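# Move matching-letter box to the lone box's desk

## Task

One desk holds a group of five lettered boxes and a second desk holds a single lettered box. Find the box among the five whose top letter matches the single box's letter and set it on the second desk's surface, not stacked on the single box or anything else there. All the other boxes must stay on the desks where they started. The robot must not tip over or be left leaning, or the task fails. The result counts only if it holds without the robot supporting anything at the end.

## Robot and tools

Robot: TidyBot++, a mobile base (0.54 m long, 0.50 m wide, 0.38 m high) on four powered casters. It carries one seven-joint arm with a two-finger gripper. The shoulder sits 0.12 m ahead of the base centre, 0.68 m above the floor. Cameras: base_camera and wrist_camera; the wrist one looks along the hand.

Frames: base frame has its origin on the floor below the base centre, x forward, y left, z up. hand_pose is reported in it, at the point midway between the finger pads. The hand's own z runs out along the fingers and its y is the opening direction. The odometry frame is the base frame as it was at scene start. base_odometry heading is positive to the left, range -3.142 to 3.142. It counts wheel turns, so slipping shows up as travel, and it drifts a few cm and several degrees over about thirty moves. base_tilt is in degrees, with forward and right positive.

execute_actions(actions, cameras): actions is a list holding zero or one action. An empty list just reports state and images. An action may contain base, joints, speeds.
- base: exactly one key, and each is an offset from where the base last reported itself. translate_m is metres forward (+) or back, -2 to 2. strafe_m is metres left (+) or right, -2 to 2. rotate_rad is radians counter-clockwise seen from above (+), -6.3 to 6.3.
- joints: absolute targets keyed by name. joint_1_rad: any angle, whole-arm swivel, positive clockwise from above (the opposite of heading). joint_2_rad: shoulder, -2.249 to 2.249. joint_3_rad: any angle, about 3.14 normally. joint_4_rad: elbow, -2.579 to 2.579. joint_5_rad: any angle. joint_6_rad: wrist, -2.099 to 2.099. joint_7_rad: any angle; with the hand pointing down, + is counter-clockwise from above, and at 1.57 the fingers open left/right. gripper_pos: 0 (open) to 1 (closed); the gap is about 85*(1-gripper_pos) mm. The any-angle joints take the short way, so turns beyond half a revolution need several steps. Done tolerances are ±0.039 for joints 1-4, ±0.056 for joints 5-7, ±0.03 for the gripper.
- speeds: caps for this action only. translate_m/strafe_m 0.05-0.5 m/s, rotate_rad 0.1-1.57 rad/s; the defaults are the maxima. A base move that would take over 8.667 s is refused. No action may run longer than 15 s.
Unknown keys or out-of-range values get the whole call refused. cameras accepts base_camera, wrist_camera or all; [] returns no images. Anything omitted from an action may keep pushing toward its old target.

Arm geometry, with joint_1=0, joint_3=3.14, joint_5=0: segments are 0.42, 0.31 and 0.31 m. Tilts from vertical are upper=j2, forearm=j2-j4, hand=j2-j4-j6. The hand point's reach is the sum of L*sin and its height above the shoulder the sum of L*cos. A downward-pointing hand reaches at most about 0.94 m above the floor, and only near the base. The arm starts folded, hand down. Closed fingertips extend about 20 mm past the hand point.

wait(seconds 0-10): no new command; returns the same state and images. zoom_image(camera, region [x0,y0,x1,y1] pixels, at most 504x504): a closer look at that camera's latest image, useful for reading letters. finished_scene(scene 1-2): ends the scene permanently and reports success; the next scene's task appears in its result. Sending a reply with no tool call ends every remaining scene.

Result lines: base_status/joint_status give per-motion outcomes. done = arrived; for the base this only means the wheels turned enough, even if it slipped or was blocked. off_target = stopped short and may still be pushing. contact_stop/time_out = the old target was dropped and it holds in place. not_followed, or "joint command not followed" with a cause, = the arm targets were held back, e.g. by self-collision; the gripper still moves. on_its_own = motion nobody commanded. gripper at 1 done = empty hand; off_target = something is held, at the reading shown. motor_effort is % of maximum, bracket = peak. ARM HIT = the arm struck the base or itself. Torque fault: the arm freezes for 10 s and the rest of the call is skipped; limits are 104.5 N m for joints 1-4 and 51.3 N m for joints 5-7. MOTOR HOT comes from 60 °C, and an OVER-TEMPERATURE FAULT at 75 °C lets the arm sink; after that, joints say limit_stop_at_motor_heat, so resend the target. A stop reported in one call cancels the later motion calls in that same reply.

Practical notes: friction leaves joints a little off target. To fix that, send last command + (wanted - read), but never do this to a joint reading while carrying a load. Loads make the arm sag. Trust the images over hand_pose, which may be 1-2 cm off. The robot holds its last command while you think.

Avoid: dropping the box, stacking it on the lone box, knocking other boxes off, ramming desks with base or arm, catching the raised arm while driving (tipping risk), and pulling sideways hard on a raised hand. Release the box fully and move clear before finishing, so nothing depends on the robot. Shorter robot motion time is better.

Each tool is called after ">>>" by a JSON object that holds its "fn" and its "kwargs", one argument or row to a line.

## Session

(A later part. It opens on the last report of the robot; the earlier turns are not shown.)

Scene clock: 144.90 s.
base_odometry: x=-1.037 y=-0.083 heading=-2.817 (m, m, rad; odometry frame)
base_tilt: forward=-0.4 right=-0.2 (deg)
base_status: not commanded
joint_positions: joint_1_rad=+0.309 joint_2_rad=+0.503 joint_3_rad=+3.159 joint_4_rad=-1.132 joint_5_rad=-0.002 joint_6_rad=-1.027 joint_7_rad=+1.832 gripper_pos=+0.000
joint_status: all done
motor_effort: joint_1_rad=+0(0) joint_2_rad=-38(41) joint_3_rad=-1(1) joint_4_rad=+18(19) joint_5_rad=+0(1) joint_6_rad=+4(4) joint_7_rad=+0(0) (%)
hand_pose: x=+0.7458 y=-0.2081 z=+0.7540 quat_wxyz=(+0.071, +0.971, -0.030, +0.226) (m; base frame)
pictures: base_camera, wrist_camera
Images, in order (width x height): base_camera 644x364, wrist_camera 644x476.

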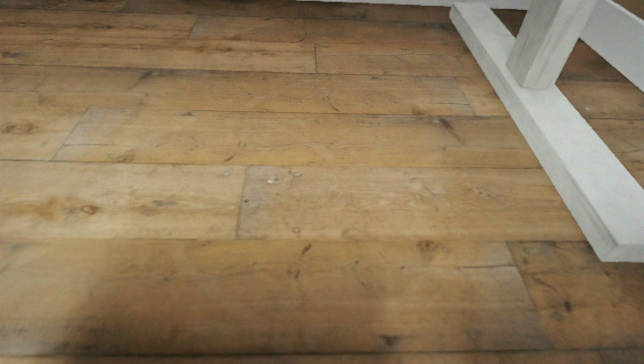

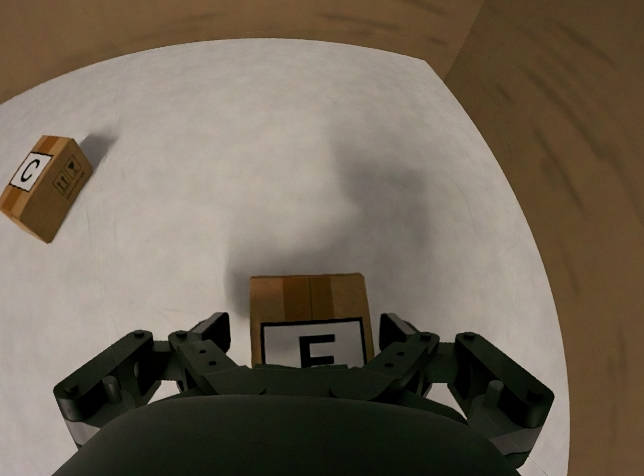

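>>> {"fn": "execute_actions", "kwargs": {
  "actions": [
    {"joints":{"joint_2_rad":0.522,"joint_6_rad":-0.99}}
  ],
  "cameras": []
}}

>>> {"fn": "execute_actions", "kwargs": {
  "actions": [
    {"joints":{"gripper_pos":1.0}}
  ]
}}

Scene clock: 148.07 s.
base_odometry: x=-1.037 y=-0.083 heading=-2.817 (m, m, rad; odometry frame)
base_tilt: forward=-0.4 right=-0.2 (deg)
base_status: not commanded
joint_positions: joint_1_rad=+0.309 joint_2_rad=+0.511 joint_3_rad=+3.159 joint_4_rad=-1.132 joint_5_rad=-0.002 joint_6_rad=-1.014 joint_7_rad=+1.832 gripper_pos=+0.000
joint_status: all done
motor_effort: joint_1_rad=+0(0) joint_2_rad=-38(39) joint_3_rad=-1(1) joint_4_rad=+18(18) joint_5_rad=+0(1) joint_6_rad=+4(3) joint_7_rad=+0(1) (%)
hand_pose: x=+0.7497 y=-0.2094 z=+0.7510 quat_wxyz=(+0.072, +0.970, -0.030, +0.229) (m; base frame)
pictures: none
No camera images: the call's "cameras" was empty. Leave "cameras" out to get every camera's image.

Scene clock: 149.17 s.
base_odometry: x=-1.037 y=-0.083 heading=-2.817 (m, m, rad; odometry frame)
base_tilt: forward=-0.4 right=-0.2 (deg)
base_status: not commanded
joint_positions: joint_1_rad=+0.310 joint_2_rad=+0.508 joint_3_rad=+3.159 joint_4_rad=-1.132 joint_5_rad=-0.002 joint_6_rad=-1.010 joint_7_rad=+1.832 gripper_pos=+0.324
joint_status: gripper_pos off_target (ended at +0.324, target +1.000)
motor_effort: joint_1_rad=+0(1) joint_2_rad=-36(39) joint_3_rad=-1(1) joint_4_rad=+17(19) joint_5_rad=+0(1) joint_6_rad=+4(4) joint_7_rad=+0(0) (%)
hand_pose: x=+0.7505 y=-0.2098 z=+0.7529 quat_wxyz=(+0.073, +0.970, -0.030, +0.232) (m; base frame)
pictures: base_camera, wrist_camera
Images, in order (width x height): base_camera 644x364, wrist_camera 644x476.

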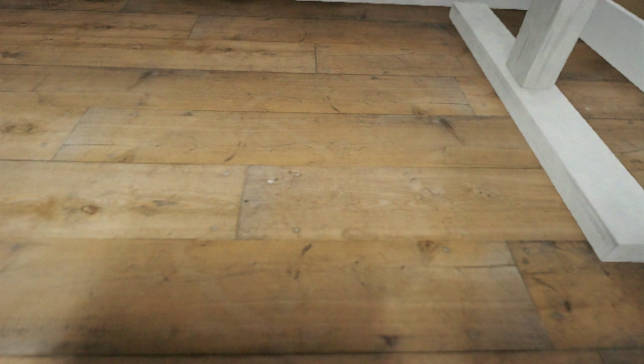

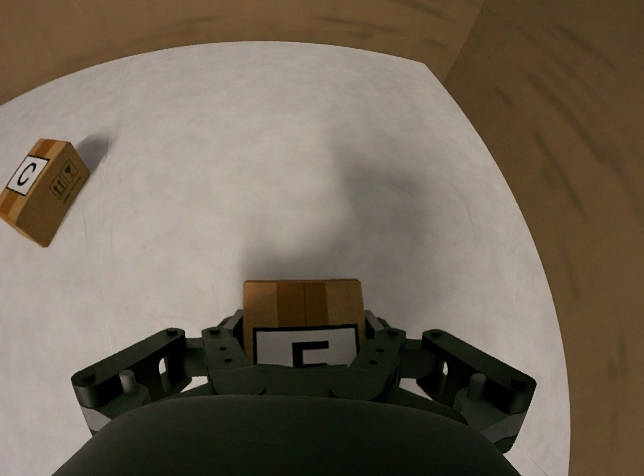

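>>> {"fn": "execute_actions", "kwargs": {
  "actions": [
    {"joints":{"joint_2_rad":0.2}}
  ],
  "cameras": []
}}

>>> {"fn": "execute_actions", "kwargs": {
  "actions": [
    {"base":{"strafe_m":0.32},"joints":{"joint_1_rad":0,"joint_2_rad":0.0}}
  ]
}}

Scene clock: 155.03 s.
base_odometry: x=-1.037 y=-0.083 heading=-2.817 (m, m, rad; odometry frame)
base_tilt: forward=-0.4 right=-0.2 (deg)
base_status: not commanded
joint_positions: joint_1_rad=+0.310 joint_2_rad=+0.201 joint_3_rad=+3.159 joint_4_rad=-1.144 joint_5_rad=-0.002 joint_6_rad=-1.010 joint_7_rad=+1.832 gripper_pos=+0.324
joint_status: all done
motor_effort: joint_1_rad=+0(0) joint_2_rad=-30(44) joint_3_rad=-1(1) joint_4_rad=+20(21) joint_5_rad=-1(0) joint_6_rad=+6(6) joint_7_rad=-1(0) (%)
hand_pose: x=+0.6987 y=-0.1932 z=+0.9449 quat_wxyz=(+0.112, +0.923, -0.029, +0.367) (m; base frame)
pictures: none
No camera images: the call's "cameras" was empty. Leave "cameras" out to get every camera's image.

Scene clock: 157.00 s.
base_odometry: x=-0.935 y=-0.387 heading=-2.817 (m, m, rad; odometry frame)
base_tilt: forward=-0.4 right=-0.2 (deg)
base_status: done
joint_positions: joint_1_rad=-0.003 joint_2_rad=+0.002 joint_3_rad=+3.155 joint_4_rad=-1.144 joint_5_rad=-0.002 joint_6_rad=-1.010 joint_7_rad=+1.832 gripper_pos=+0.324
joint_status: all done
motor_effort: joint_1_rad=+0(3) joint_2_rad=-22(32) joint_3_rad=+0(3) joint_4_rad=+20(21) joint_5_rad=+0(2) joint_6_rad=+7(7) joint_7_rad=-1(1) (%)
hand_pose: x=+0.6661 y=-0.0035 z=+1.0602 quat_wxyz=(+0.063, +0.874, +0.111, +0.469) (m; base frame)
pictures: base_camera, wrist_camera
Images, in order (width x height): base_camera 644x364, wrist_camera 644x476.

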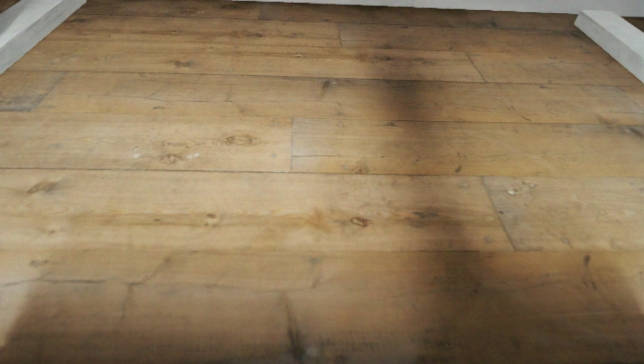

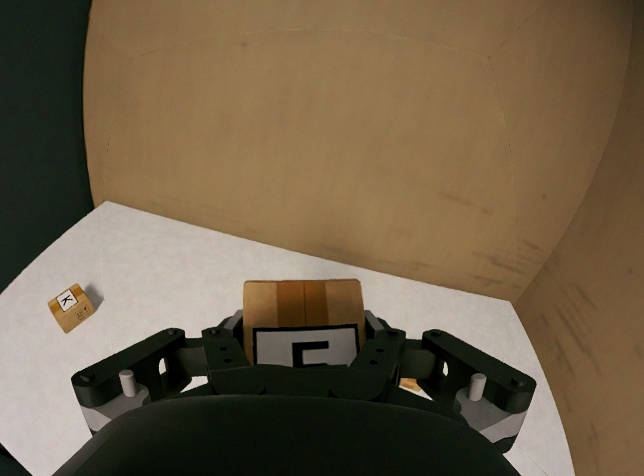

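>>> {"fn": "execute_actions", "kwargs": {
  "actions": [
    {"base":{"translate_m":-2.0},"joints":{"joint_2_rad":-0.2,"joint_4_rad":-1.5}}
  ],
  "cameras": []
}}

>>> {"fn": "execute_actions", "kwargs": {
  "actions": [
    {"base":{"translate_m":-0.12}}
  ],
  "cameras": []
}}

>>> {"fn": "execute_actions", "kwargs": {
  "actions": [
    {"base":{"rotate_rad":1.571}}
  ]
}}

Scene clock: 166.27 s.
base_odometry: x=+0.961 y=+0.250 heading=-2.817 (m, m, rad; odometry frame)
base_tilt: forward=-0.4 right=-0.2 (deg)
base_status: done
joint_positions: joint_1_rad=-0.003 joint_2_rad=-0.194 joint_3_rad=+3.155 joint_4_rad=-1.485 joint_5_rad=-0.002 joint_6_rad=-1.010 joint_7_rad=+1.832 gripper_pos=+0.324
joint_status: all done
motor_effort: joint_1_rad=+0(0) joint_2_rad=-14(26) joint_3_rad=-1(0) joint_4_rad=+20(21) joint_5_rad=+0(1) joint_6_rad=+7(7) joint_7_rad=-1(0) (%)
hand_pose: x=+0.5722 y=-0.0032 z=+0.9738 quat_wxyz=(+0.053, +0.906, +0.114, +0.405) (m; base frame)
pictures: none
No camera images: the call's "cameras" was empty. Leave "cameras" out to get every camera's image.

Scene clock: 167.60 s.
base_odometry: x=+1.075 y=+0.288 heading=-2.817 (m, m, rad; odometry frame)
base_tilt: forward=-0.4 right=-0.2 (deg)
base_status: done
joint_positions: joint_1_rad=-0.003 joint_2_rad=-0.201 joint_3_rad=+3.155 joint_4_rad=-1.486 joint_5_rad=-0.002 joint_6_rad=-1.010 joint_7_rad=+1.832 gripper_pos=+0.324
joint_status: not commanded
motor_effort: joint_1_rad=+0(1) joint_2_rad=-14(17) joint_3_rad=+0(0) joint_4_rad=+20(21) joint_5_rad=+0(1) joint_6_rad=+7(7) joint_7_rad=-1(0) (%)
hand_pose: x=+0.5701 y=-0.0032 z=+0.9766 quat_wxyz=(+0.053, +0.905, +0.114, +0.407) (m; base frame)
pictures: none
No camera images: the call's "cameras" was empty. Leave "cameras" out to get every camera's image.

Scene clock: 169.90 s.
base_odometry: x=+1.075 y=+0.288 heading=-1.246 (m, m, rad; odometry frame)
base_tilt: forward=-0.4 right=-0.2 (deg)
base_status: done
joint_positions: joint_1_rad=-0.004 joint_2_rad=-0.198 joint_3_rad=+3.153 joint_4_rad=-1.486 joint_5_rad=-0.002 joint_6_rad=-1.010 joint_7_rad=+1.832 gripper_pos=+0.324
joint_status: not commanded
motor_effort: joint_1_rad=+0(1) joint_2_rad=-14(17) joint_3_rad=-1(3) joint_4_rad=+20(21) joint_5_rad=+0(1) joint_6_rad=+7(7) joint_7_rad=+0(0) (%)
hand_pose: x=+0.5709 y=-0.0019 z=+0.9754 quat_wxyz=(+0.053, +0.905, +0.115, +0.406) (m; base frame)
pictures: base_camera, wrist_camera
Images, in order (width x height): base_camera 644x364, wrist_camera 644x476.

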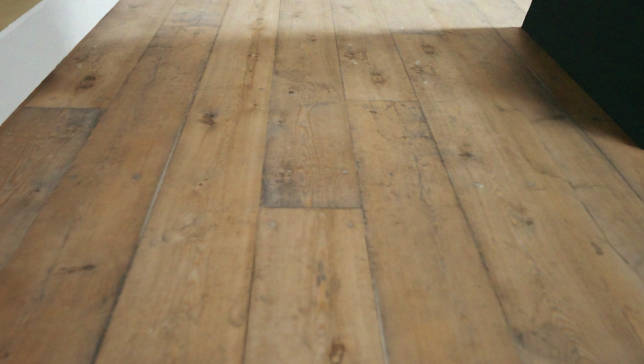

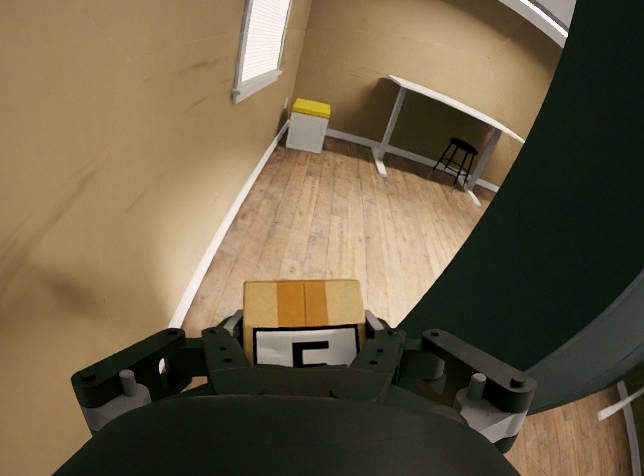

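>>> {"fn": "execute_actions", "kwargs": {
  "actions": [
    {"base":{"translate_m":2.0}}
  ],
  "cameras": []
}}

>>> {"fn": "execute_actions", "kwargs": {
  "actions": [
    {"base":{"rotate_rad":-1.571}}
  ],
  "cameras": []
}}

>>> {"fn": "execute_actions", "kwargs": {
  "actions": [
    {"base":{"translate_m":1.5},"joints":{"joint_2_rad":0,"joint_4_rad":-1.15}}
  ]
}}

Scene clock: 178.90 s.
base_odometry: x=+1.714 y=-1.607 heading=-1.246 (m, m, rad; odometry frame)
base_tilt: forward=-0.4 right=-0.2 (deg)
base_status: done
joint_positions: joint_1_rad=-0.004 joint_2_rad=-0.194 joint_3_rad=+3.153 joint_4_rad=-1.486 joint_5_rad=-0.002 joint_6_rad=-1.010 joint_7_rad=+1.832 gripper_pos=+0.324
joint_status: not commanded
motor_effort: joint_1_rad=+0(0) joint_2_rad=-15(18) joint_3_rad=-1(0) joint_4_rad=+20(21) joint_5_rad=-1(0) joint_6_rad=+7(7) joint_7_rad=+0(0) (%)
hand_pose: x=+0.5719 y=-0.0019 z=+0.9733 quat_wxyz=(+0.053, +0.906, +0.115, +0.404) (m; base frame)
pictures: none
No camera images: the call's "cameras" was empty. Leave "cameras" out to get every camera's image.

Scene clock: 181.20 s.
base_odometry: x=+1.714 y=-1.607 heading=-2.817 (m, m, rad; odometry frame)
base_tilt: forward=-0.4 right=-0.2 (deg)
base_status: done
joint_positions: joint_1_rad=+0.000 joint_2_rad=-0.194 joint_3_rad=+3.157 joint_4_rad=-1.486 joint_5_rad=-0.002 joint_6_rad=-1.010 joint_7_rad=+1.832 gripper_pos=+0.324
joint_status: not commanded
motor_effort: joint_1_rad=+0(1) joint_2_rad=-14(17) joint_3_rad=-1(2) joint_4_rad=+20(21) joint_5_rad=-1(1) joint_6_rad=+6(7) joint_7_rad=+0(0) (%)
hand_pose: x=+0.5719 y=-0.0060 z=+0.9734 quat_wxyz=(+0.054, +0.906, +0.111, +0.404) (m; base frame)
pictures: none
No camera images: the call's "cameras" was empty. Leave "cameras" out to get every camera's image.

Scene clock: 185.57 s.
base_odometry: x=+0.291 y=-2.085 heading=-2.818 (m, m, rad; odometry frame)
base_tilt: forward=-0.4 right=-0.2 (deg)
base_status: done
joint_positions: joint_1_rad=+0.000 joint_2_rad=+0.006 joint_3_rad=+3.157 joint_4_rad=-1.176 joint_5_rad=-0.002 joint_6_rad=-1.010 joint_7_rad=+1.832 gripper_pos=+0.324
joint_status: all done
motor_effort: joint_1_rad=+1(1) joint_2_rad=-23(25) joint_3_rad=-1(0) joint_4_rad=+20(20) joint_5_rad=-1(1) joint_6_rad=+7(7) joint_7_rad=-1(0) (%)
hand_pose: x=+0.6656 y=-0.0067 z=+1.0410 quat_wxyz=(+0.062, +0.882, +0.109, +0.453) (m; base frame)
pictures: base_camera, wrist_camera
Images, in order (width x height): base_camera 644x364, wrist_camera 644x476.

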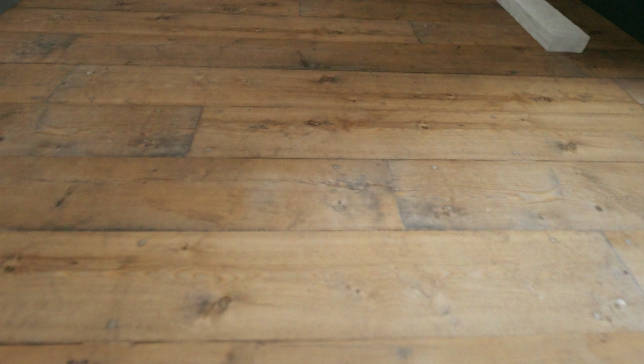

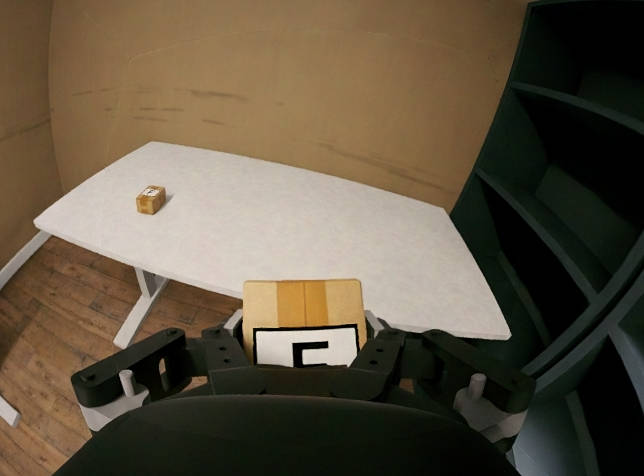

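>>> {"fn": "execute_actions", "kwargs": {
  "actions": [
    {"base":{"translate_m":0.45}}
  ],
  "cameras": []
}}

>>> {"fn": "execute_actions", "kwargs": {
  "actions": [
    {"joints":{"joint_2_rad":0.42,"joint_4_rad":-1.033,"joint_6_rad":-1.2}}
  ]
}}

Scene clock: 191.57 s.
base_odometry: x=-0.135 y=-2.228 heading=-2.818 (m, m, rad; odometry frame)
base_tilt: forward=-0.4 right=-0.2 (deg)
base_status: done
joint_positions: joint_1_rad=+0.000 joint_2_rad=+0.012 joint_3_rad=+3.157 joint_4_rad=-1.175 joint_5_rad=-0.002 joint_6_rad=-1.010 joint_7_rad=+1.832 gripper_pos=+0.324
joint_status: not commanded
motor_effort: joint_1_rad=+0(1) joint_2_rad=-22(26) joint_3_rad=-1(1) joint_4_rad=+20(20) joint_5_rad=-1(0) joint_6_rad=+7(8) joint_7_rad=+0(0) (%)
hand_pose: x=+0.6681 y=-0.0067 z=+1.0379 quat_wxyz=(+0.062, +0.884, +0.109, +0.451) (m; base frame)
pictures: none
No camera images: the call's "cameras" was empty. Leave "cameras" out to get every camera's image.

Scene clock: 193.47 s.
base_odometry: x=-0.135 y=-2.228 heading=-2.818 (m, m, rad; odometry frame)
base_tilt: forward=-0.4 right=-0.2 (deg)
base_status: not commanded
joint_positions: joint_1_rad=+0.000 joint_2_rad=+0.432 joint_3_rad=+3.157 joint_4_rad=-1.060 joint_5_rad=-0.002 joint_6_rad=-1.179 joint_7_rad=+1.832 gripper_pos=+0.324
joint_status: all done
motor_effort: joint_1_rad=+0(0) joint_2_rad=-37(42) joint_3_rad=-1(1) joint_4_rad=+19(22) joint_5_rad=+0(0) joint_6_rad=+4(8) joint_7_rad=+0(1) (%)
hand_pose: x=+0.7499 y=-0.0063 z=+0.8111 quat_wxyz=(+0.034, +0.965, +0.121, +0.231) (m; base frame)
pictures: base_camera, wrist_camera
Images, in order (width x height): base_camera 644x364, wrist_camera 644x476.

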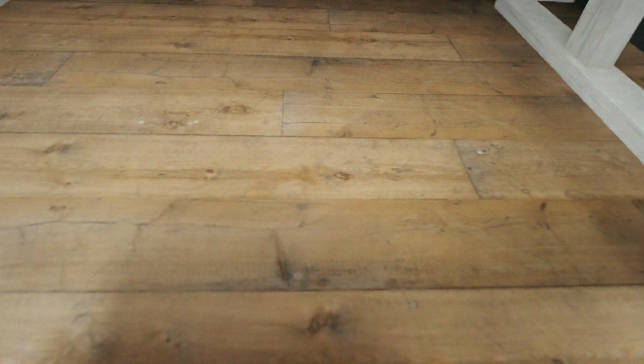

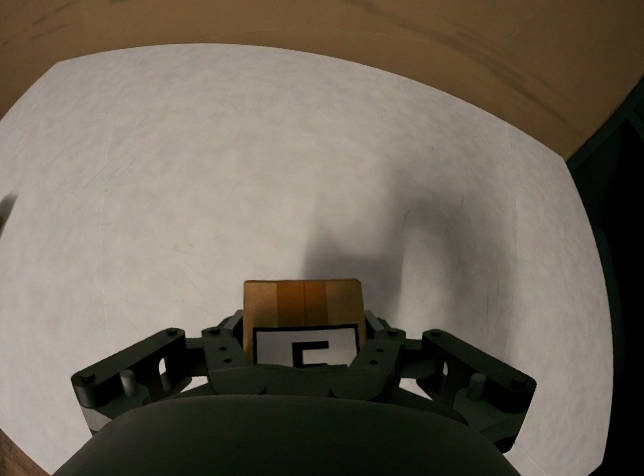

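>>> {"fn": "execute_actions", "kwargs": {
  "actions": [
    {"joints":{"joint_2_rad":0.49,"joint_4_rad":-1.13,"joint_6_rad":-1.02}}
  ]
}}

Scene clock: 198.67 s.
base_odometry: x=-0.135 y=-2.228 heading=-2.818 (m, m, rad; odometry frame)
base_tilt: forward=-0.4 right=-0.2 (deg)
base_status: not commanded
joint_positions: joint_1_rad=+0.000 joint_2_rad=+0.497 joint_3_rad=+3.157 joint_4_rad=-1.117 joint_5_rad=-0.002 joint_6_rad=-1.043 joint_7_rad=+1.832 gripper_pos=+0.324
joint_status: all done
motor_effort: joint_1_rad=+0(0) joint_2_rad=-40(42) joint_3_rad=-1(1) joint_4_rad=+20(21) joint_5_rad=-2(0) joint_6_rad=+4(4) joint_7_rad=+0(1) (%)
hand_pose: x=+0.7789 y=-0.0067 z=+0.7624 quat_wxyz=(+0.036, +0.963, +0.121, +0.237) (m; base frame)
pictures: base_camera, wrist_camera
Images, in order (width x height): base_camera 644x364, wrist_camera 644x476.

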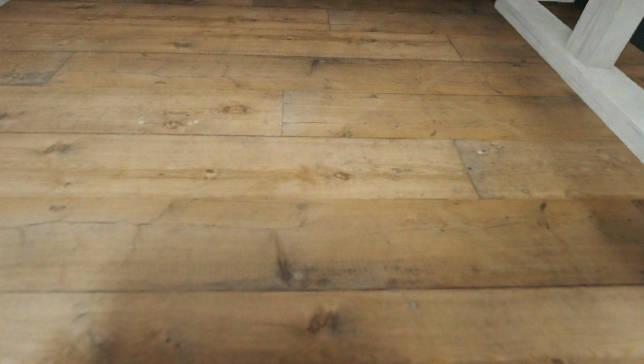

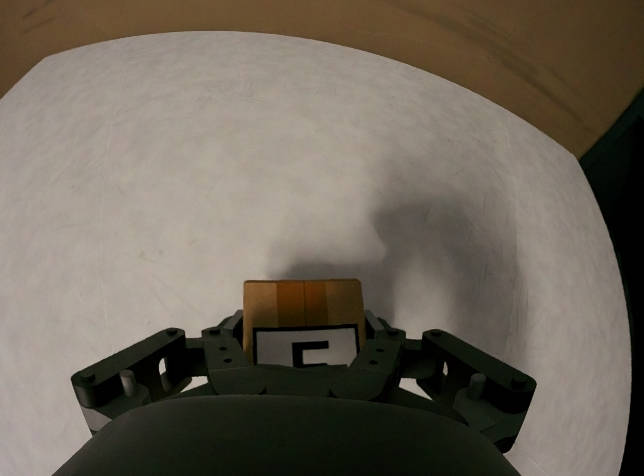

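>>> {"fn": "execute_actions", "kwargs": {
  "actions": [
    {"joints":{"joint_2_rad":0.525,"joint_6_rad":-0.995}}
  ]
}}

Scene clock: 205.47 s.
base_odometry: x=-0.135 y=-2.228 heading=-2.818 (m, m, rad; odometry frame)
base_tilt: forward=-0.4 right=-0.2 (deg)
base_status: not commanded
joint_positions: joint_1_rad=+0.000 joint_2_rad=+0.517 joint_3_rad=+3.157 joint_4_rad=-1.117 joint_5_rad=-0.002 joint_6_rad=-1.018 joint_7_rad=+1.832 gripper_pos=+0.324
joint_status: all done
motor_effort: joint_1_rad=+0(0) joint_2_rad=-38(41) joint_3_rad=-1(1) joint_4_rad=+18(19) joint_5_rad=+0(0) joint_6_rad=+3(4) joint_7_rad=+0(0) (%)
hand_pose: x=+0.7872 y=-0.0067 z=+0.7529 quat_wxyz=(+0.036, +0.963, +0.121, +0.240) (m; base frame)
pictures: base_camera, wrist_camera
Images, in order (width x height): base_camera 644x364, wrist_camera 644x476.

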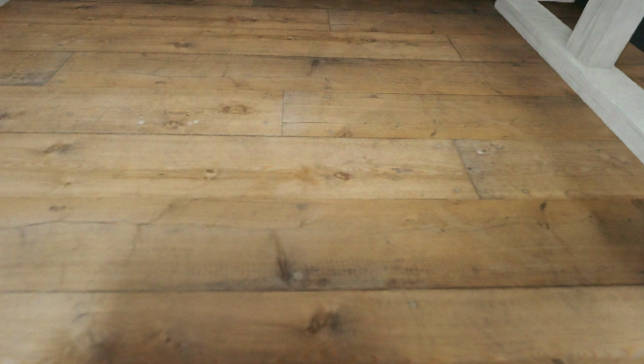

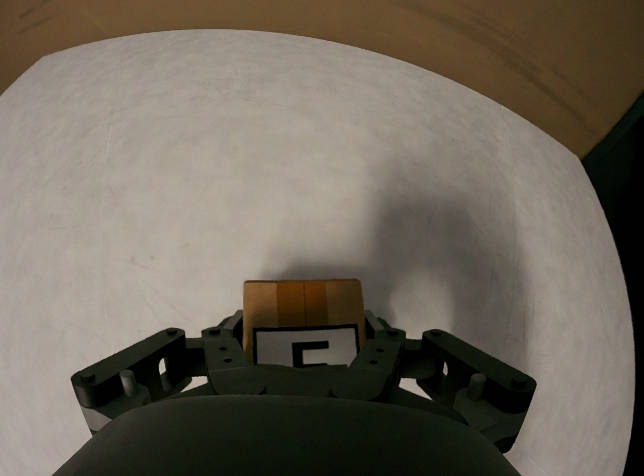

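The hand is at the same height as when I picked the box up, and the motor effort has dropped, so the box is resting on the desk. Releasing now.

>>> {"fn": "execute_actions", "kwargs": {
  "actions": [
    {"joints":{"gripper_pos":0.0}}
  ],
  "cameras": []
}}

>>> {"fn": "execute_actions", "kwargs": {
  "actions": [
    {"joints":{"joint_2_rad":0.2}}
  ],
  "cameras": []
}}

>>> {"fn": "execute_actions", "kwargs": {
  "actions": [
    {"base":{"translate_m":-0.3},"joints":{"joint_2_rad":0.0,"joint_7_rad":1.57}}
  ]
}}

Scene clock: 209.73 s.
base_odometry: x=-0.135 y=-2.228 heading=-2.818 (m, m, rad; odometry frame)
base_tilt: forward=-0.4 right=-0.2 (deg)
base_status: not commanded
joint_positions: joint_1_rad=+0.000 joint_2_rad=+0.517 joint_3_rad=+3.157 joint_4_rad=-1.117 joint_5_rad=-0.002 joint_6_rad=-1.018 joint_7_rad=+1.832 gripper_pos=+0.000
joint_status: all done
motor_effort: joint_1_rad=+0(0) joint_2_rad=-39(40) joint_3_rad=-1(1) joint_4_rad=+18(20) joint_5_rad=-1(0) joint_6_rad=+4(4) joint_7_rad=-1(0) (%)
hand_pose: x=+0.7873 y=-0.0067 z=+0.7527 quat_wxyz=(+0.036, +0.963, +0.121, +0.240) (m; base frame)
pictures: none
No camera images: the call's "cameras" was empty. Leave "cameras" out to get every camera's image.

Scene clock: 211.43 s.
base_odometry: x=-0.135 y=-2.228 heading=-2.818 (m, m, rad; odometry frame)
base_tilt: forward=-0.4 right=-0.2 (deg)
base_status: not commanded
joint_positions: joint_1_rad=+0.000 joint_2_rad=+0.194 joint_3_rad=+3.157 joint_4_rad=-1.117 joint_5_rad=-0.002 joint_6_rad=-1.018 joint_7_rad=+1.832 gripper_pos=+0.000
joint_status: all done
motor_effort: joint_1_rad=+0(0) joint_2_rad=-28(41) joint_3_rad=-1(1) joint_4_rad=+19(20) joint_5_rad=+0(2) joint_6_rad=+6(5) joint_7_rad=-1(0) (%)
hand_pose: x=+0.7302 y=-0.0067 z=+0.9613 quat_wxyz=(+0.055, +0.912, +0.113, +0.391) (m; base frame)
pictures: none
No camera images: the call's "cameras" was empty. Leave "cameras" out to get every camera's image.

Scene clock: 213.53 s.
base_odometry: x=+0.149 y=-2.132 heading=-2.818 (m, m, rad; odometry frame)
base_tilt: forward=-0.4 right=-0.2 (deg)
base_status: done
joint_positions: joint_1_rad=+0.000 joint_2_rad=-0.010 joint_3_rad=+3.157 joint_4_rad=-1.118 joint_5_rad=-0.002 joint_6_rad=-1.016 joint_7_rad=+1.604 gripper_pos=+0.000
joint_status: all done
motor_effort: joint_1_rad=+0(3) joint_2_rad=-20(34) joint_3_rad=-1(2) joint_4_rad=+18(21) joint_5_rad=-1(1) joint_6_rad=+7(7) joint_7_rad=+0(1) (%)
hand_pose: x=+0.6613 y=-0.0067 z=+1.0793 quat_wxyz=(+0.011, +0.873, +0.008, +0.487) (m; base frame)
pictures: base_camera, wrist_camera
Images, in order (width x height): base_camera 644x364, wrist_camera 644x476.

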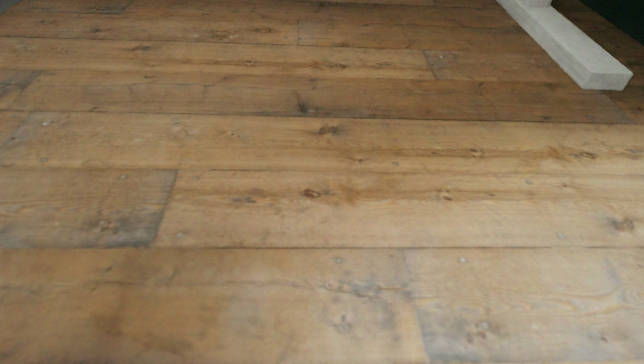

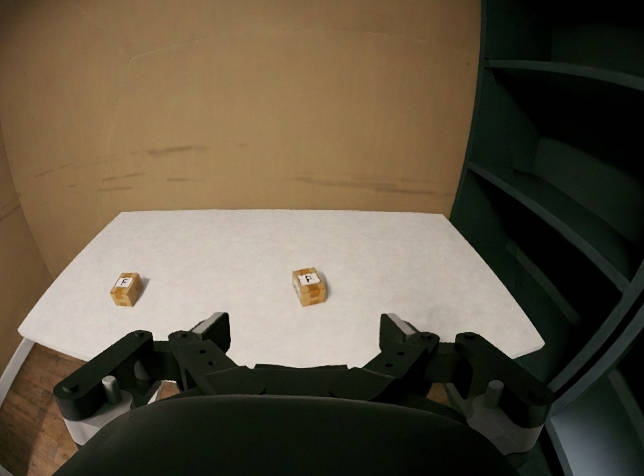

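>>> {"fn": "finished_scene", "kwargs": {
  "scene": 2
}}

The scene is finished: the task was done.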